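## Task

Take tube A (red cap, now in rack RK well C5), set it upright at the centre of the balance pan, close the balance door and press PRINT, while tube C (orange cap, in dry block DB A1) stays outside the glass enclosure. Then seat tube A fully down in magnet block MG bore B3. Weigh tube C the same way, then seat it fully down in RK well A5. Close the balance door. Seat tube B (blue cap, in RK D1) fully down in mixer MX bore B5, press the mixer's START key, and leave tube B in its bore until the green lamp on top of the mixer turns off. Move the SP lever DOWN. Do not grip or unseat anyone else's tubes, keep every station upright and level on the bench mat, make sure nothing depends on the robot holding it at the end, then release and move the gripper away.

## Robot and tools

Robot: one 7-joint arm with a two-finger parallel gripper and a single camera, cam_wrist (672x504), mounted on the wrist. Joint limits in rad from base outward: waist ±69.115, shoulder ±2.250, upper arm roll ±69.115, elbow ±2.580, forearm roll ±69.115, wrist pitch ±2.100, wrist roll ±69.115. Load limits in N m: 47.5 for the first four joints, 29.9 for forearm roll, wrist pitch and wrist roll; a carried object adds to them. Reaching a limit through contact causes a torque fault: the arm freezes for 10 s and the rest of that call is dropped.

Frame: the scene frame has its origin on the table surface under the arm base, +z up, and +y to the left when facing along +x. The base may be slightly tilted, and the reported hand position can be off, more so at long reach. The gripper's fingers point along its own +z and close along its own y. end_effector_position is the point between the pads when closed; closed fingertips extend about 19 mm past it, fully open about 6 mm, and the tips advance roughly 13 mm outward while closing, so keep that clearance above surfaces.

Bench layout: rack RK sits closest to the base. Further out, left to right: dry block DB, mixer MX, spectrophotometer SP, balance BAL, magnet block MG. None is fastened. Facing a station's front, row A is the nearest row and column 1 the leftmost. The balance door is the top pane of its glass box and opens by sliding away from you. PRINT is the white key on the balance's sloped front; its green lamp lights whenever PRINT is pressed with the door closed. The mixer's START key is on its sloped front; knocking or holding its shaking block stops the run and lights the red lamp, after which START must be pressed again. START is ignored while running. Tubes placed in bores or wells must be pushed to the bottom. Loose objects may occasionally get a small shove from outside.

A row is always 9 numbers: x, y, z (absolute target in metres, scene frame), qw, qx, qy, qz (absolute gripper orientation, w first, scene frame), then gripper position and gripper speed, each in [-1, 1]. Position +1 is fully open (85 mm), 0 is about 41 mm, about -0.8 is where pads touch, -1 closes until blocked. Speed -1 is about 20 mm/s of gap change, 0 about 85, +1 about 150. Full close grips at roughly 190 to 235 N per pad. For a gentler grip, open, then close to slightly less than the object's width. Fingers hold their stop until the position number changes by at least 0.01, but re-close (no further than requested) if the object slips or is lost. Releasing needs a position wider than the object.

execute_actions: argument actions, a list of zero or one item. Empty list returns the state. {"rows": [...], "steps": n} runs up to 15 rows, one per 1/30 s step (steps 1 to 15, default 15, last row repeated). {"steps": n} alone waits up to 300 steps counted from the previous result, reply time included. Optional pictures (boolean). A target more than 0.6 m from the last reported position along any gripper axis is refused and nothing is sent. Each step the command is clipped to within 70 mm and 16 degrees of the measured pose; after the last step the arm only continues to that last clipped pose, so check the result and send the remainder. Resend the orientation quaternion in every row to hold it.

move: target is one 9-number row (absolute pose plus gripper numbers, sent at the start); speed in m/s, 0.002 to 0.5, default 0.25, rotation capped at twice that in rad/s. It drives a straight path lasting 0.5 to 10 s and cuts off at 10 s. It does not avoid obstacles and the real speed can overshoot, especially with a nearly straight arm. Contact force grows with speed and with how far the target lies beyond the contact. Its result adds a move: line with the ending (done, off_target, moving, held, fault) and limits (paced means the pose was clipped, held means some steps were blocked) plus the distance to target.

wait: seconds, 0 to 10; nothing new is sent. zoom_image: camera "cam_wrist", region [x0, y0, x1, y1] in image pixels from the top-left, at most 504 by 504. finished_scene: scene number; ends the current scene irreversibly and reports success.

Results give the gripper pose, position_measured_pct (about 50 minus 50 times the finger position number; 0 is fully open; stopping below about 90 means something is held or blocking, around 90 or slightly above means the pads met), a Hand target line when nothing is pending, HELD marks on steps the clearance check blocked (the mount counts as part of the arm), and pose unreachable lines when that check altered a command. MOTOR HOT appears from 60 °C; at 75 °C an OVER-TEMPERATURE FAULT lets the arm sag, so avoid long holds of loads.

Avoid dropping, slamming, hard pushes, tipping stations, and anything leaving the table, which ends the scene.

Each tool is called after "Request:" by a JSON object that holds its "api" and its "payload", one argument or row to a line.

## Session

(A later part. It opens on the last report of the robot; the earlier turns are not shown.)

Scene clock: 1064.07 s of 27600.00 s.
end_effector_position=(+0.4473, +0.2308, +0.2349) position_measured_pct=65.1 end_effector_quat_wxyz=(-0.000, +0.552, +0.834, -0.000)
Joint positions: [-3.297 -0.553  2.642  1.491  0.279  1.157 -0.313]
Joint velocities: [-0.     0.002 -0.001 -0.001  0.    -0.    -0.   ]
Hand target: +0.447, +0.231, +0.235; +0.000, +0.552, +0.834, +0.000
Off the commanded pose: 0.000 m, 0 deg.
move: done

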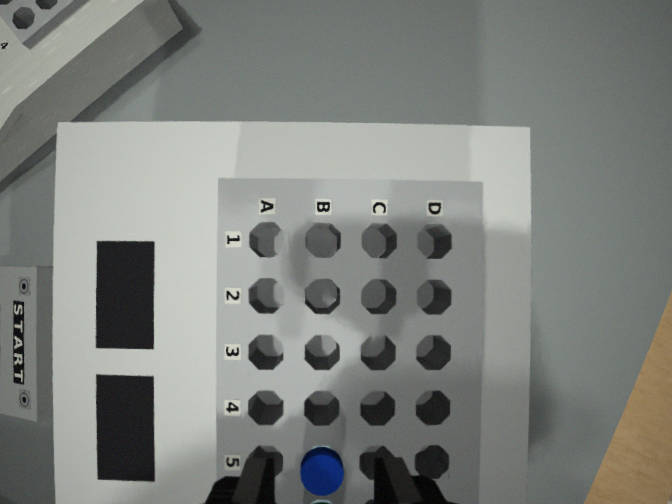

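Request:
{"api": "move", "payload": {
  "target": [0.4472,0.2307,0.235,0,0.552,0.834,0,-1,0.5],
  "speed": 0.05
}}

Request:
{"api": "move", "payload": {
  "target": [0.4472,0.2307,0.210,0,0.552,0.834,0,-1,0.5],
  "speed": 0.04
}}

Request:
{"api": "move", "payload": {
  "target": [0.4472,0.2307,0.203,0,0.552,0.834,0,-1,0.5],
  "speed": 0.01
}}

Scene clock: 1071.43 s of 27600.00 s.
end_effector_position=(+0.4472, +0.2307, +0.2350) position_measured_pct=91.7 end_effector_quat_wxyz=(-0.000, +0.552, +0.834, +0.000)
Joint positions: [-3.297 -0.552  2.642  1.491  0.279  1.157 -0.313]
Joint velocities: [ 0.002  0.    -0.001  0.    -0.     0.001 -0.   ]
Hand target: +0.447, +0.231, +0.235; -0.000, +0.552, +0.834, +0.000
Off the commanded pose: 0.000 m, 0 deg.
move: done

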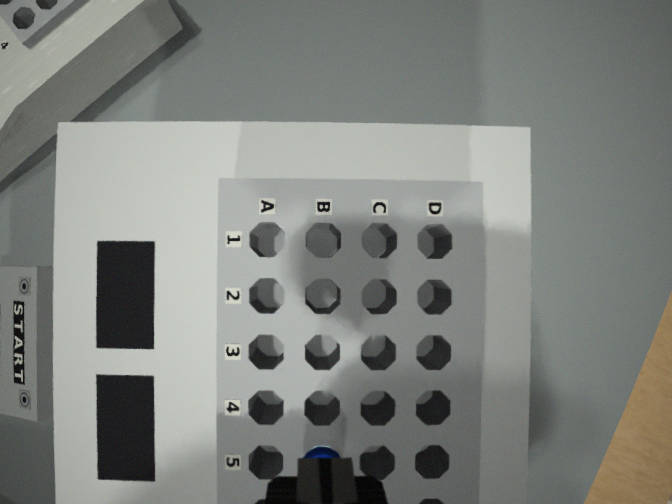

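Scene clock: 1072.30 s of 27600.00 s.
end_effector_position=(+0.4472, +0.2306, +0.2101) position_measured_pct=91.7 end_effector_quat_wxyz=(+0.000, +0.552, +0.834, +0.000)
Joint positions: [-3.302 -0.58   2.652  1.531  0.296  1.091 -0.327]
Joint velocities: [-0.001 -0.001 -0.001  0.001 -0.    -0.001  0.   ]
Hand target: +0.447, +0.231, +0.210; -0.000, +0.552, +0.834, -0.000
Off the commanded pose: 0.000 m, 0 deg.
move: done

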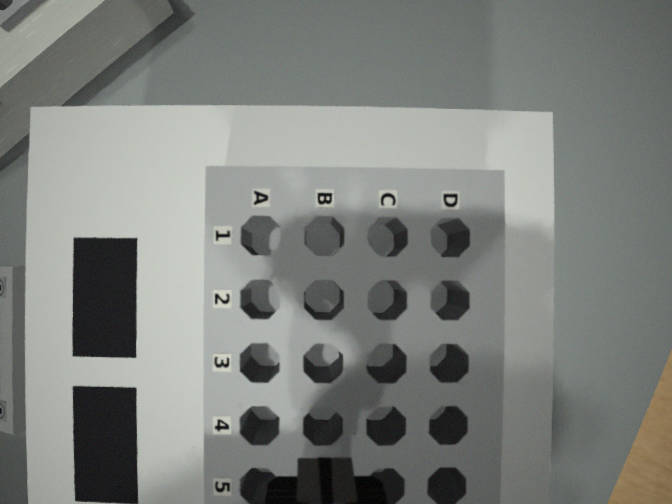

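Scene clock: 1073.23 s of 27600.00 s.
end_effector_position=(+0.4475, +0.2309, +0.2044) position_measured_pct=91.7 end_effector_quat_wxyz=(+0.001, +0.552, +0.834, +0.001)
Joint positions: [-3.304 -0.586  2.654  1.541  0.301  1.074 -0.332]
Joint velocities: [-0.001  0.     0.     0.001  0.     0.     0.001]
Hand target: +0.447, +0.231, +0.203; -0.000, +0.552, +0.834, -0.000
Off the commanded pose: 0.001 m, 0 deg.
move: done

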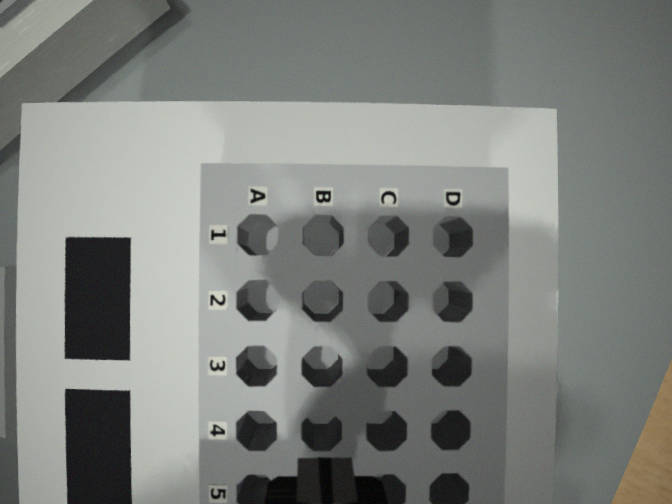

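Request:
{"api": "move", "payload": {
  "target": [0.4472,0.2307,0.199,0,0.552,0.834,0,-1,0.5],
  "speed": 0.01
}}

Request:
{"api": "move", "payload": {
  "target": [0.462,0.196,0.26,0,0.552,0.834,0,-1,0.5],
  "speed": 0.08
}}

Scene clock: 1078.37 s of 27600.00 s.
end_effector_position=(+0.4483, +0.2313, +0.2039) position_measured_pct=91.7 end_effector_quat_wxyz=(+0.003, +0.552, +0.834, +0.003)
Joint positions: [-3.305 -0.585  2.655  1.545  0.304  1.066 -0.335]
Joint velocities: [-0.001 -0.001  0.001 -0.     0.    -0.001 -0.001]
Hand target: +0.447, +0.231, +0.199; -0.000, +0.552, +0.834, -0.000
Off the commanded pose: 0.005 m, 0 deg.
move: off_target

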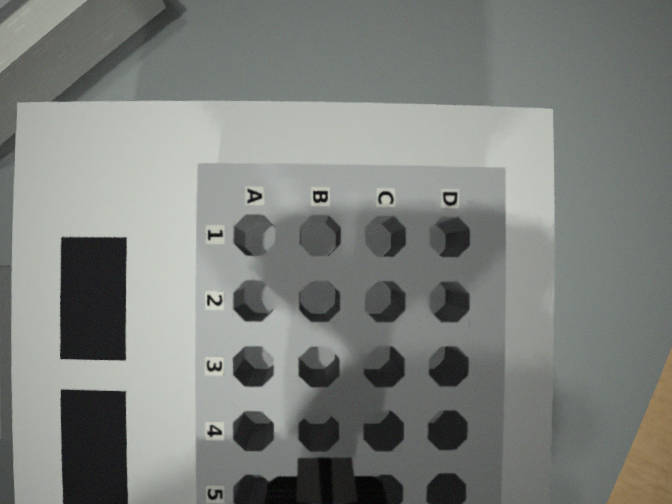

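Scene clock: 1079.50 s of 27600.00 s.
end_effector_position=(+0.4621, +0.1962, +0.2599) position_measured_pct=91.7 end_effector_quat_wxyz=(-0.000, +0.552, +0.834, -0.000)
Joint positions: [-3.219 -0.525  2.638  1.45   0.26   1.221 -0.222]
Joint velocities: [ 0.001  0.001  0.002 -0.001 -0.001  0.     0.   ]
Hand target: +0.462, +0.196, +0.260; +0.000, +0.552, +0.834, -0.000
Off the commanded pose: 0.000 m, 0 deg.
move: done

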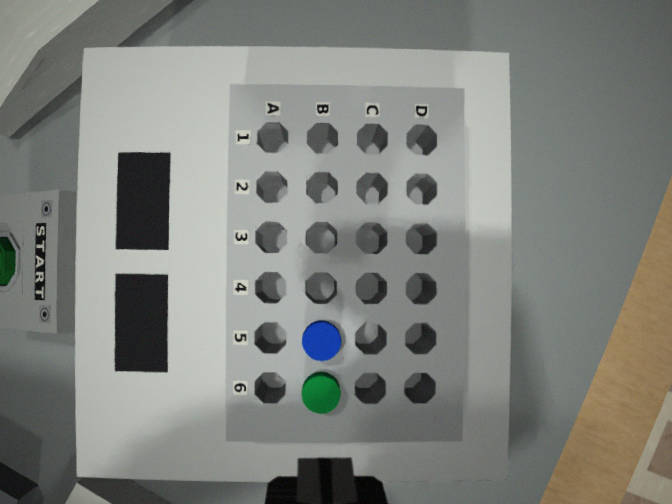

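Request:
{"api": "zoom_image", "payload": {
  "camera": "cam_wrist",
  "region": [240,300,400,420]
}}

Region (240, 300, 400, 420) of cam_wrist's 672x504 image, scaled by 3.150; it fills the top 378 rows of this view, and the rest is white.

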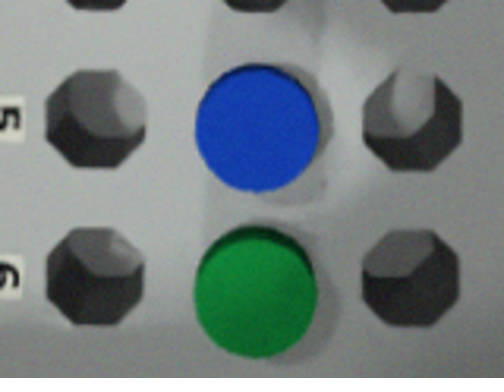

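Request:
{"api": "move", "payload": {
  "target": [0.2763,0.1820,0.26,0,-0.199,0.980,0,-1,0.5],
  "speed": 0.25
}}

Request:
{"api": "move", "payload": {
  "target": [0.2763,0.1820,0.102,0,-0.199,0.980,0,-1,0.5],
  "speed": 0.15
}}

Scene clock: 1100.57 s of 27600.00 s.
end_effector_position=(+0.2761, +0.1822, +0.2604) position_measured_pct=91.7 end_effector_quat_wxyz=(-0.000, -0.199, +0.980, +0.001)
Joint positions: [-2.893 -0.167  2.189  2.005  0.159  1.032  1.182]
Joint velocities: [ 0.004  0.006  0.004  0.001 -0.001  0.     0.003]
Hand target: +0.276, +0.182, +0.261; -0.000, -0.199, +0.980, +0.001
Off the commanded pose: 0.000 m, 0 deg.
move: done

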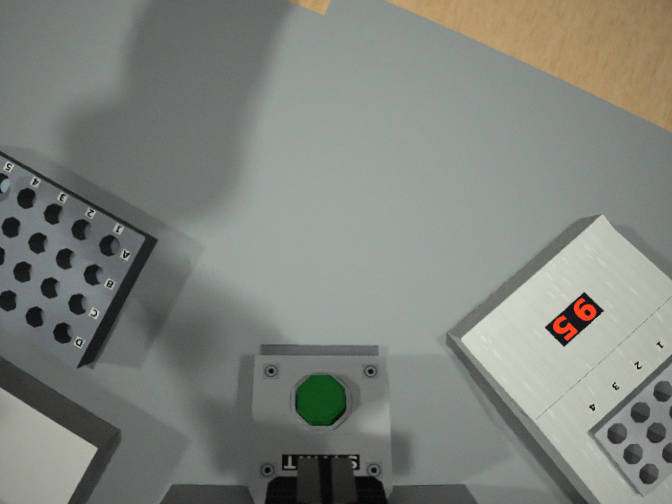

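Scene clock: 1102.10 s of 27600.00 s.
end_effector_position=(+0.2757, +0.1819, +0.1021) position_measured_pct=91.7 end_effector_quat_wxyz=(-0.000, -0.199, +0.980, -0.000)
Joint positions: [-3.2   -0.523  2.446  2.241  0.641  0.567  0.716]
Joint velocities: [-0.006 -0.004 -0.003  0.001  0.002  0.001 -0.002]
Hand target: +0.276, +0.182, +0.102; -0.001, -0.199, +0.980, -0.000
Off the commanded pose: 0.001 m, 0 deg.
move: done

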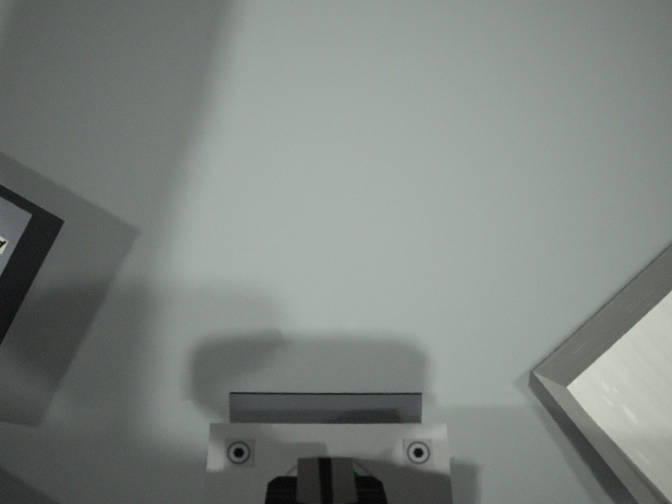

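Request:
{"api": "move", "payload": {
  "target": [0.2763,0.1820,0.0845,0,-0.199,0.980,0,-1,0.5],
  "speed": 0.02
}}

Request:
{"api": "move", "payload": {
  "target": [0.2763,0.1820,0.30,0,0.552,0.834,0,-1,0.5],
  "speed": 0.01
}}

Scene clock: 1107.67 s of 27600.00 s.
end_effector_position=(+0.2762, +0.1822, +0.0873) position_measured_pct=91.7 end_effector_quat_wxyz=(+0.003, -0.200, +0.980, -0.001)
Joint positions: [-3.247 -0.554  2.501  2.254  0.703  0.517  0.661]
Joint velocities: [-0.004  0.002  0.003  0.     0.001 -0.001 -0.001]
Hand target: +0.276, +0.182, +0.085; -0.000, -0.199, +0.980, -0.000
Off the commanded pose: 0.003 m, 0 deg.
move: done

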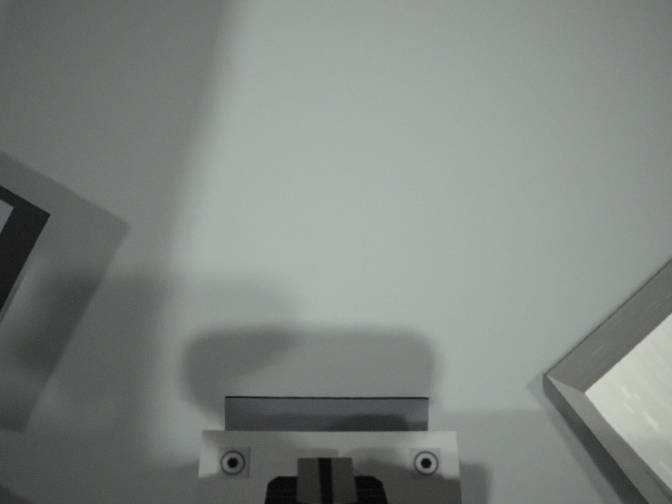

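Scene clock: 1117.87 s of 27600.00 s.
end_effector_position=(+0.2764, +0.1822, +0.1143) position_measured_pct=91.7 end_effector_quat_wxyz=(+0.003, -0.101, +0.995, -0.001)
Joint positions: [-3.217 -0.478  2.472  2.23   0.56   0.582  0.596]
Joint velocities: [-0.     0.    -0.001  0.     0.    -0.001  0.   ]
Hand target: +0.276, +0.182, +0.114; +0.003, -0.101, +0.995, -0.001
Off the commanded pose: 0.186 m, 79 deg.
move: off_target (path cut at 10 s)

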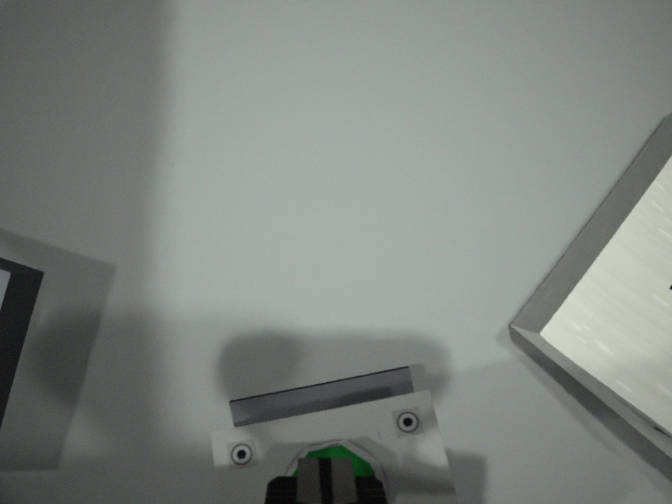

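Oops, wrong speed. Rise and look.

Request:
{"api": "move", "payload": {
  "target": [0.2763,0.1820,0.22,0,-0.101,0.995,0,-1,0.5],
  "speed": 0.25
}}

Request:
{"api": "move", "payload": {
  "target": [0.33,0.13,0.33,0,0.707,0.707,0,-1,0.5],
  "speed": 0.4
}}

Scene clock: 1124.60 s of 27600.00 s.
end_effector_position=(+0.2767, +0.1821, +0.2199) position_measured_pct=91.7 end_effector_quat_wxyz=(+0.000, -0.101, +0.995, +0.000)
Joint positions: [-3.018 -0.237  2.3    2.081  0.228  0.901  0.915]
Joint velocities: [ 0.002  0.005  0.004 -0.    -0.001  0.001  0.001]
Hand target: +0.277, +0.182, +0.220; +0.000, -0.101, +0.995, +0.000
Off the commanded pose: 0.000 m, 0 deg.
move: done

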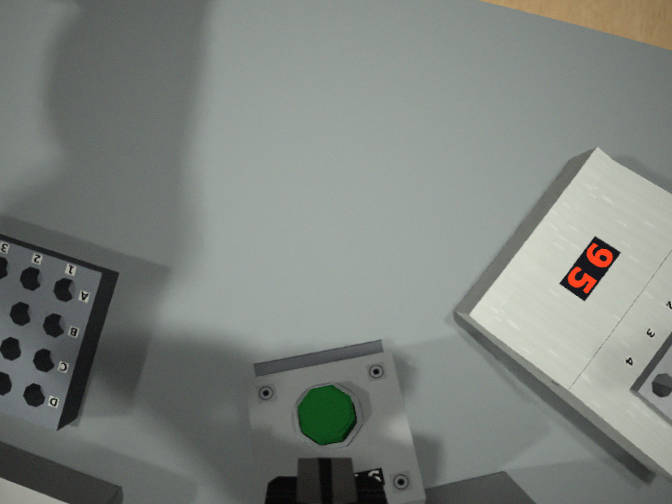

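Scene clock: 1127.23 s of 27600.00 s.
end_effector_position=(+0.3304, +0.1298, +0.3299) position_measured_pct=91.7 end_effector_quat_wxyz=(+0.000, +0.707, +0.707, +0.000)
Joint positions: [-3.006 -0.112  2.579  1.774  0.062  1.26  -0.455]
Joint velocities: [-0.    -0.001 -0.002 -0.001  0.     0.001 -0.001]
Hand target: +0.330, +0.130, +0.330; +0.000, +0.707, +0.707, +0.000
Off the commanded pose: 0.000 m, 0 deg.
move: done

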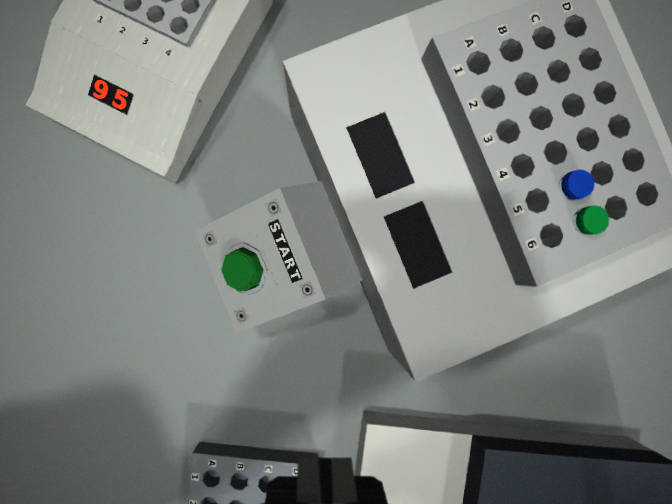

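Request:
{"api": "move", "payload": {
  "target": [0.2763,0.1820,0.24,0,0.980,0.199,0,-1,0.5],
  "speed": 0.3
}}

Request:
{"api": "move", "payload": {
  "target": [0.2763,0.1820,0.102,0,0.980,0.199,0,-1,0.5],
  "speed": 0.12
}}

Scene clock: 1138.33 s of 27600.00 s.
end_effector_position=(+0.2762, +0.1819, +0.2401) position_measured_pct=91.7 end_effector_quat_wxyz=(-0.000, +0.980, +0.199, +0.000)
Joint positions: [-3.265 -0.164  2.62   2.037  0.102  0.952 -1.88 ]
Joint velocities: [-0.002 -0.001 -0.006  0.     0.001  0.001 -0.004]
Hand target: +0.276, +0.182, +0.240; -0.000, +0.980, +0.199, -0.000
Off the commanded pose: 0.000 m, 0 deg.
move: done

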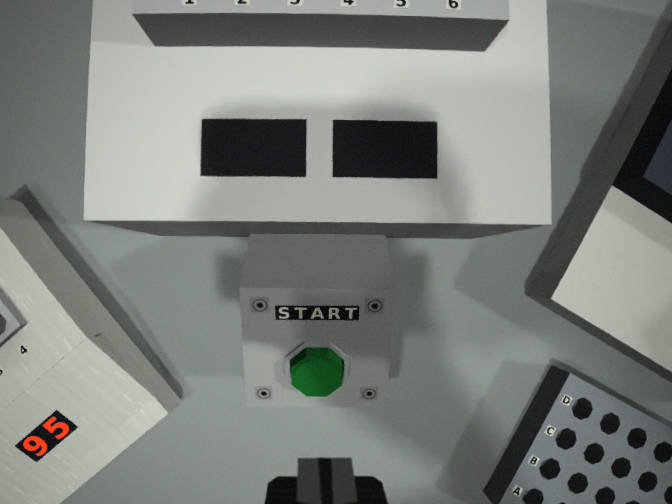

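Scene clock: 1139.83 s of 27600.00 s.
end_effector_position=(+0.2761, +0.1818, +0.1023) position_measured_pct=91.7 end_effector_quat_wxyz=(+0.000, +0.980, +0.199, +0.000)
Joint positions: [-3.421 -0.469  2.753  2.233  0.377  0.487 -2.147]
Joint velocities: [-0.005 -0.007 -0.005  0.001  0.003 -0.    -0.002]
Hand target: +0.276, +0.182, +0.102; +0.000, +0.980, +0.199, -0.000
Off the commanded pose: 0.000 m, 0 deg.
move: done

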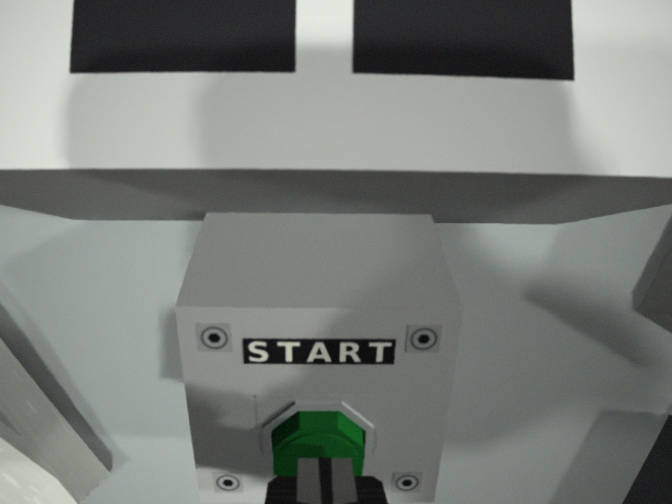

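Request:
{"api": "move", "payload": {
  "target": [0.2759,0.1829,0.0845,0,0.980,0.199,0,-1,0.5],
  "speed": 0.02
}}

Request:
{"api": "move", "payload": {
  "target": [0.2763,0.1820,0.24,0,0.980,0.199,0,-1,0.5],
  "speed": 0.2
}}

Scene clock: 1148.90 s of 27600.00 s.
end_effector_position=(+0.2760, +0.1828, +0.0874) position_measured_pct=91.7 end_effector_quat_wxyz=(+0.001, +0.980, +0.199, +0.002)
Joint positions: [-3.459 -0.506  2.794  2.246  0.416  0.432 -2.185]
Joint velocities: [-0.003  0.     0.002  0.001  0.001  0.001 -0.002]
Hand target: +0.276, +0.183, +0.085; +0.000, +0.980, +0.199, -0.000
Off the commanded pose: 0.003 m, 0 deg.
move: done

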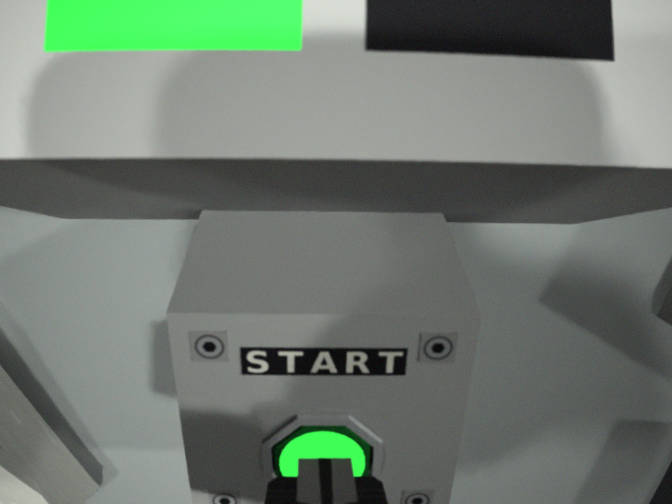

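Scene clock: 1150.10 s of 27600.00 s.
end_effector_position=(+0.2767, +0.1822, +0.2397) position_measured_pct=91.7 end_effector_quat_wxyz=(-0.000, +0.980, +0.199, -0.000)
Joint positions: [-3.273 -0.166  2.629  2.036  0.101  0.951 -1.878]
Joint velocities: [ 0.     0.006  0.003 -0.001 -0.001  0.     0.002]
Hand target: +0.277, +0.182, +0.240; -0.000, +0.980, +0.199, +0.000
Off the commanded pose: 0.001 m, 0 deg.
move: done

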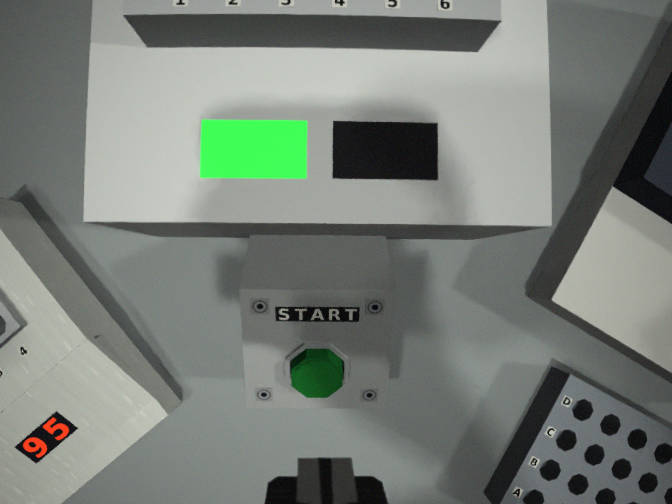

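Request:
{"api": "move", "payload": {
  "target": [0.42,0.0,0.33,0,0.707,0.707,0,-1,0.5],
  "speed": 0.3
}}

Scene clock: 1156.90 s of 27600.00 s.
end_effector_position=(+0.4202, +0.0000, +0.3299) position_measured_pct=91.7 end_effector_quat_wxyz=(+0.000, +0.707, +0.707, -0.000)
Joint positions: [-2.761 -0.274  2.661  1.581  0.125  1.307 -0.128]
Joint velocities: [ 0.002 -0.005  0.005 -0.002 -0.001  0.     0.003]
Hand target: +0.420, -0.000, +0.330; +0.000, +0.707, +0.707, -0.000
Off the commanded pose: 0.000 m, 0 deg.
move: done

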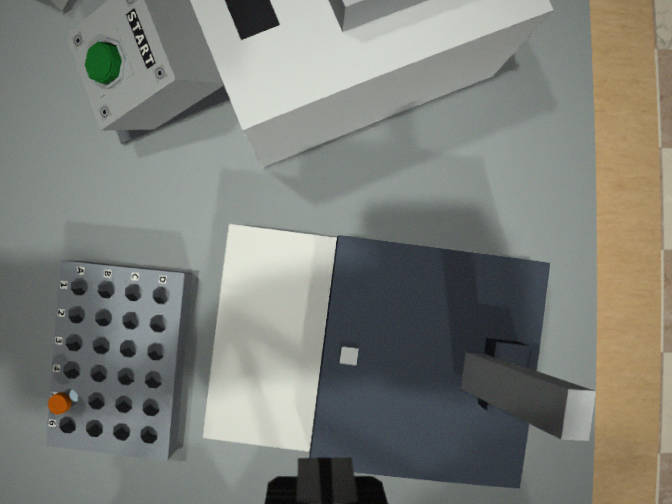

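Request:
{"api": "move", "payload": {
  "target": [0.542,-0.012,0.24,0,0.743,0.669,0,0,0.5],
  "speed": 0.2
}}

Scene clock: 1177.80 s of 27600.00 s.
end_effector_position=(+0.5418, -0.0119, +0.2399) position_measured_pct=50.0 end_effector_quat_wxyz=(+0.000, +0.743, +0.669, -0.000)
Joint positions: [-2.866 -0.628  2.718  1.324  0.254  1.232 -0.274]
Joint velocities: [-0.002 -0.003 -0.001 -0.001  0.001  0.002  0.   ]
Hand target: +0.542, -0.012, +0.240; +0.000, +0.743, +0.669, -0.000
Off the commanded pose: 0.000 m, 0 deg.
move: done

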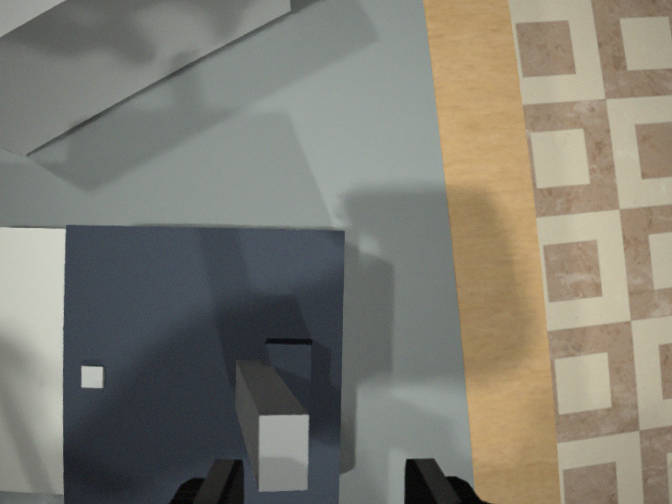

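Request:
{"api": "move", "payload": {
  "target": [0.531,-0.005,0.225,0,0.743,0.669,0,0,0.5],
  "speed": 0.1
}}

Request:
{"api": "move", "payload": {
  "target": [0.531,-0.005,0.188,0,0.743,0.669,0,0,0.5],
  "speed": 0.05
}}

Scene clock: 1189.83 s of 27600.00 s.
end_effector_position=(+0.5310, -0.0050, +0.2249) position_measured_pct=50.0 end_effector_quat_wxyz=(-0.000, +0.743, +0.669, -0.000)
Joint positions: [-2.87  -0.618  2.719  1.395  0.255  1.172 -0.295]
Joint velocities: [ 0.001  0.002  0.001  0.002  0.    -0.002 -0.001]
Hand target: +0.531, -0.005, +0.225; -0.000, +0.743, +0.669, +0.000
Off the commanded pose: 0.000 m, 0 deg.
move: done

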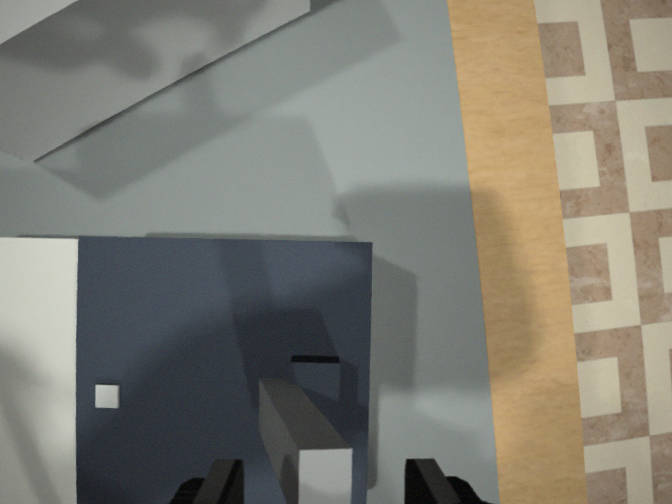

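Scene clock: 1190.83 s of 27600.00 s.
end_effector_position=(+0.5309, -0.0050, +0.1881) position_measured_pct=50.0 end_effector_quat_wxyz=(+0.000, +0.743, +0.669, +0.000)
Joint positions: [-2.876 -0.658  2.732  1.451  0.274  1.078 -0.312]
Joint velocities: [-0.001 -0.001 -0.002 -0.    -0.     0.    -0.001]
Hand target: +0.531, -0.005, +0.188; -0.000, +0.743, +0.669, -0.000
Off the commanded pose: 0.000 m, 0 deg.
move: done

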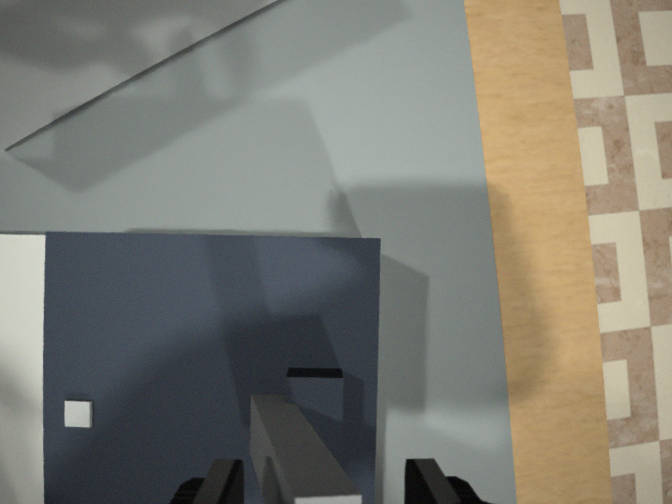

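Request:
{"api": "move", "payload": {
  "target": [0.496,-0.0013,0.188,0,0.743,0.669,0,0,0.5],
  "speed": 0.03
}}

Scene clock: 1197.67 s of 27600.00 s.
end_effector_position=(+0.4960, -0.0013, +0.1879) position_measured_pct=50.0 end_effector_quat_wxyz=(-0.000, +0.743, +0.669, +0.000)
Joint positions: [-2.859 -0.588  2.726  1.586  0.26   1.013 -0.325]
Joint velocities: [ 0.002  0.003  0.001  0.001  0.     0.    -0.   ]
Hand target: +0.496, -0.001, +0.188; -0.000, +0.743, +0.669, +0.000
Off the commanded pose: 0.000 m, 0 deg.
move: done

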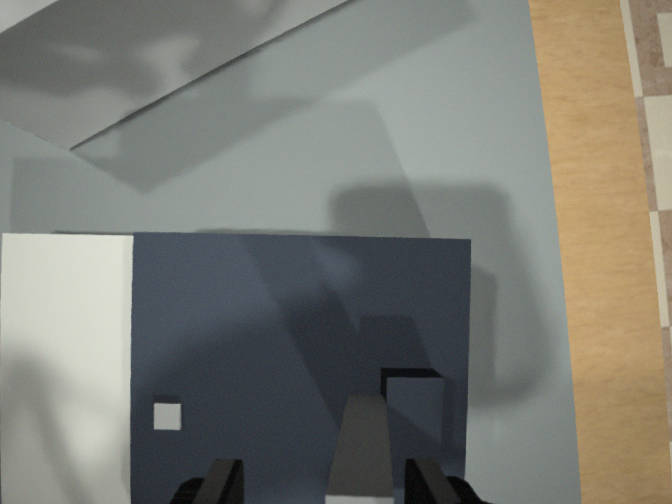

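Request:
{"api": "move", "payload": {
  "target": [0.466,0.0018,0.180,0,0.743,0.669,0,0,0.5],
  "speed": 0.03
}}

Scene clock: 1202.37 s of 27600.00 s.
end_effector_position=(+0.4659, +0.0018, +0.1799) position_measured_pct=50.0 end_effector_quat_wxyz=(-0.000, +0.743, +0.669, -0.000)
Joint positions: [-2.849 -0.54   2.724  1.705  0.254  0.94  -0.338]
Joint velocities: [ 0.001  0.003  0.     0.002 -0.     0.    -0.   ]
Hand target: +0.466, +0.002, +0.180; -0.000, +0.743, +0.669, +0.000
Off the commanded pose: 0.000 m, 0 deg.
move: done

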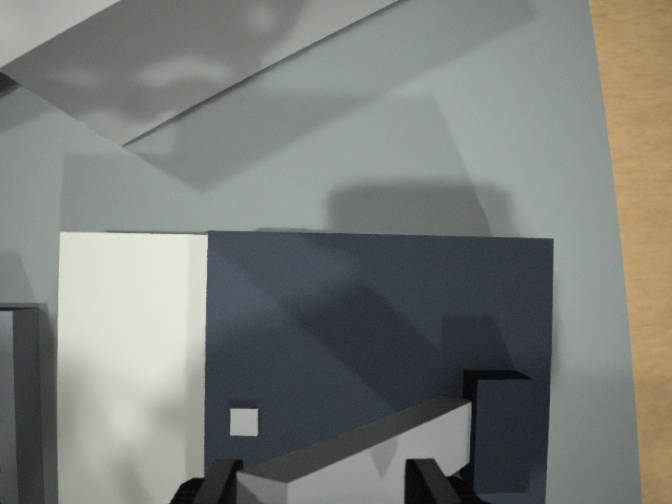

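Request:
{"api": "move", "payload": {
  "target": [0.4365,0.0049,0.154,0,0.743,0.669,0,0,0.5],
  "speed": 0.025
}}

Scene clock: 1213.77 s of 27600.00 s.
end_effector_position=(+0.4370, +0.0049, +0.1548) position_measured_pct=49.6 end_effector_quat_wxyz=(+0.001, +0.743, +0.669, +0.001)
Joint positions: [-2.853 -0.525  2.735  1.838  0.267  0.819 -0.368]
Joint velocities: [-0.    -0.     0.001  0.002  0.     0.001 -0.   ]
Hand target: +0.436, +0.005, +0.154; -0.000, +0.743, +0.669, +0.000
Off the commanded pose: 0.001 m, 0 deg.
move: done

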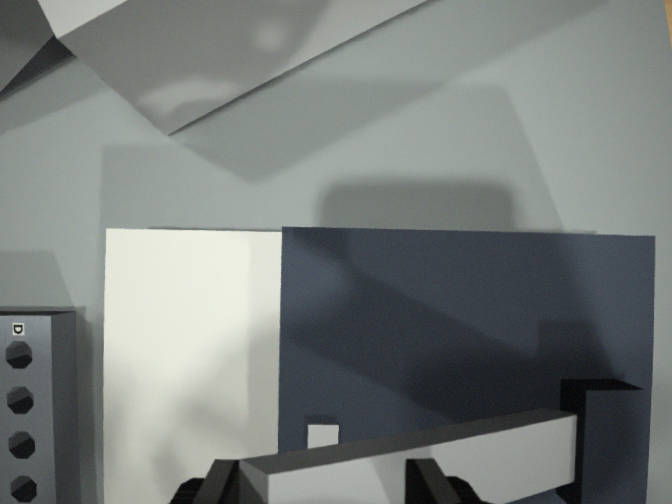

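Request:
{"api": "move", "payload": {
  "target": [0.428,0.0058,0.146,0,0.743,0.669,0,0.15,-1],
  "speed": 0.015
}}

Scene clock: 1218.33 s of 27600.00 s.
end_effector_position=(+0.4280, +0.0058, +0.1460) position_measured_pct=42.5 end_effector_quat_wxyz=(-0.000, +0.743, +0.669, +0.000)
Joint positions: [-2.856 -0.526  2.74   1.876  0.274  0.783 -0.378]
Joint velocities: [-0.     0.001  0.001  0.001 -0.    -0.     0.001]
Hand target: +0.428, +0.006, +0.146; -0.000, +0.743, +0.669, +0.000
Off the commanded pose: 0.000 m, 0 deg.
move: done

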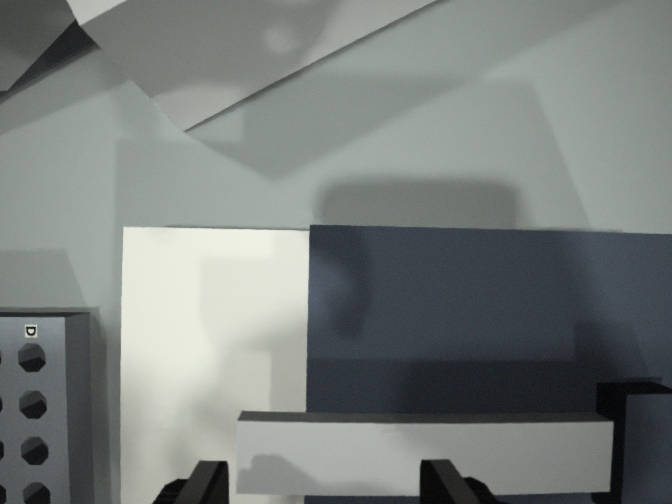

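Request:
{"api": "move", "payload": {
  "target": [0.40,0.06,0.36,0,0.743,0.669,0,0.15,-1],
  "speed": 0.3
}}

Request:
{"api": "move", "payload": {
  "target": [0.36,-0.24,0.42,0,0.743,0.669,0,0.15,-1],
  "speed": 0.3
}}

Scene clock: 1226.50 s of 27600.00 s.
end_effector_position=(+0.4006, +0.0599, +0.3600) position_measured_pct=42.5 end_effector_quat_wxyz=(-0.000, +0.743, +0.669, +0.000)
Joint positions: [-2.878 -0.219  2.639  1.552  0.102  1.386 -0.365]
Joint velocities: [-0.     0.001 -0.    -0.001  0.    -0.001 -0.   ]
Hand target: +0.401, +0.060, +0.360; -0.000, +0.743, +0.669, +0.000
Off the commanded pose: 0.001 m, 0 deg.
move: done

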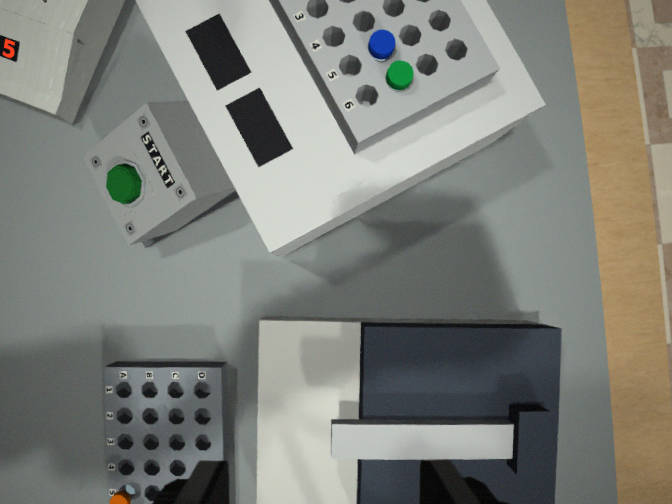

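Scene clock: 1227.97 s of 27600.00 s.
end_effector_position=(+0.3600, -0.2402, +0.4202) position_measured_pct=42.5 end_effector_quat_wxyz=(+0.000, +0.743, +0.669, -0.000)
Joint positions: [-2.351 -0.275  2.892  1.275  0.057  1.593  0.435]
Joint velocities: [ 0.003 -0.009  0.005 -0.003 -0.002  0.     0.001]
Hand target: +0.360, -0.240, +0.420; +0.000, +0.743, +0.669, -0.000
Off the commanded pose: 0.000 m, 0 deg.
move: done

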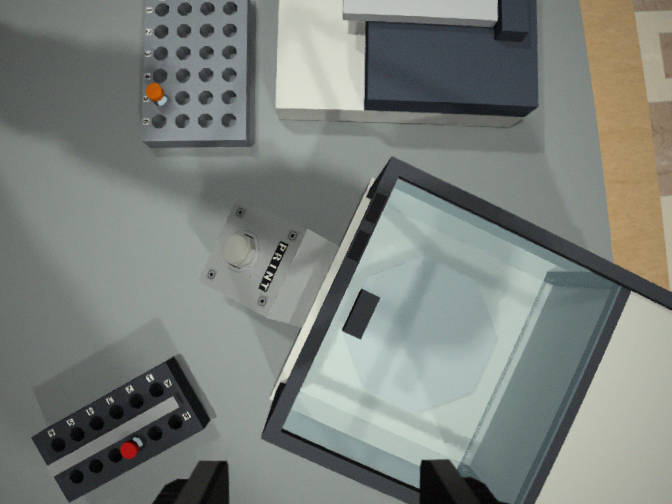

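All in place.

Request:
{"api": "finished_scene", "payload": {
  "scene": 1
}}

The scene is finished: the task was done.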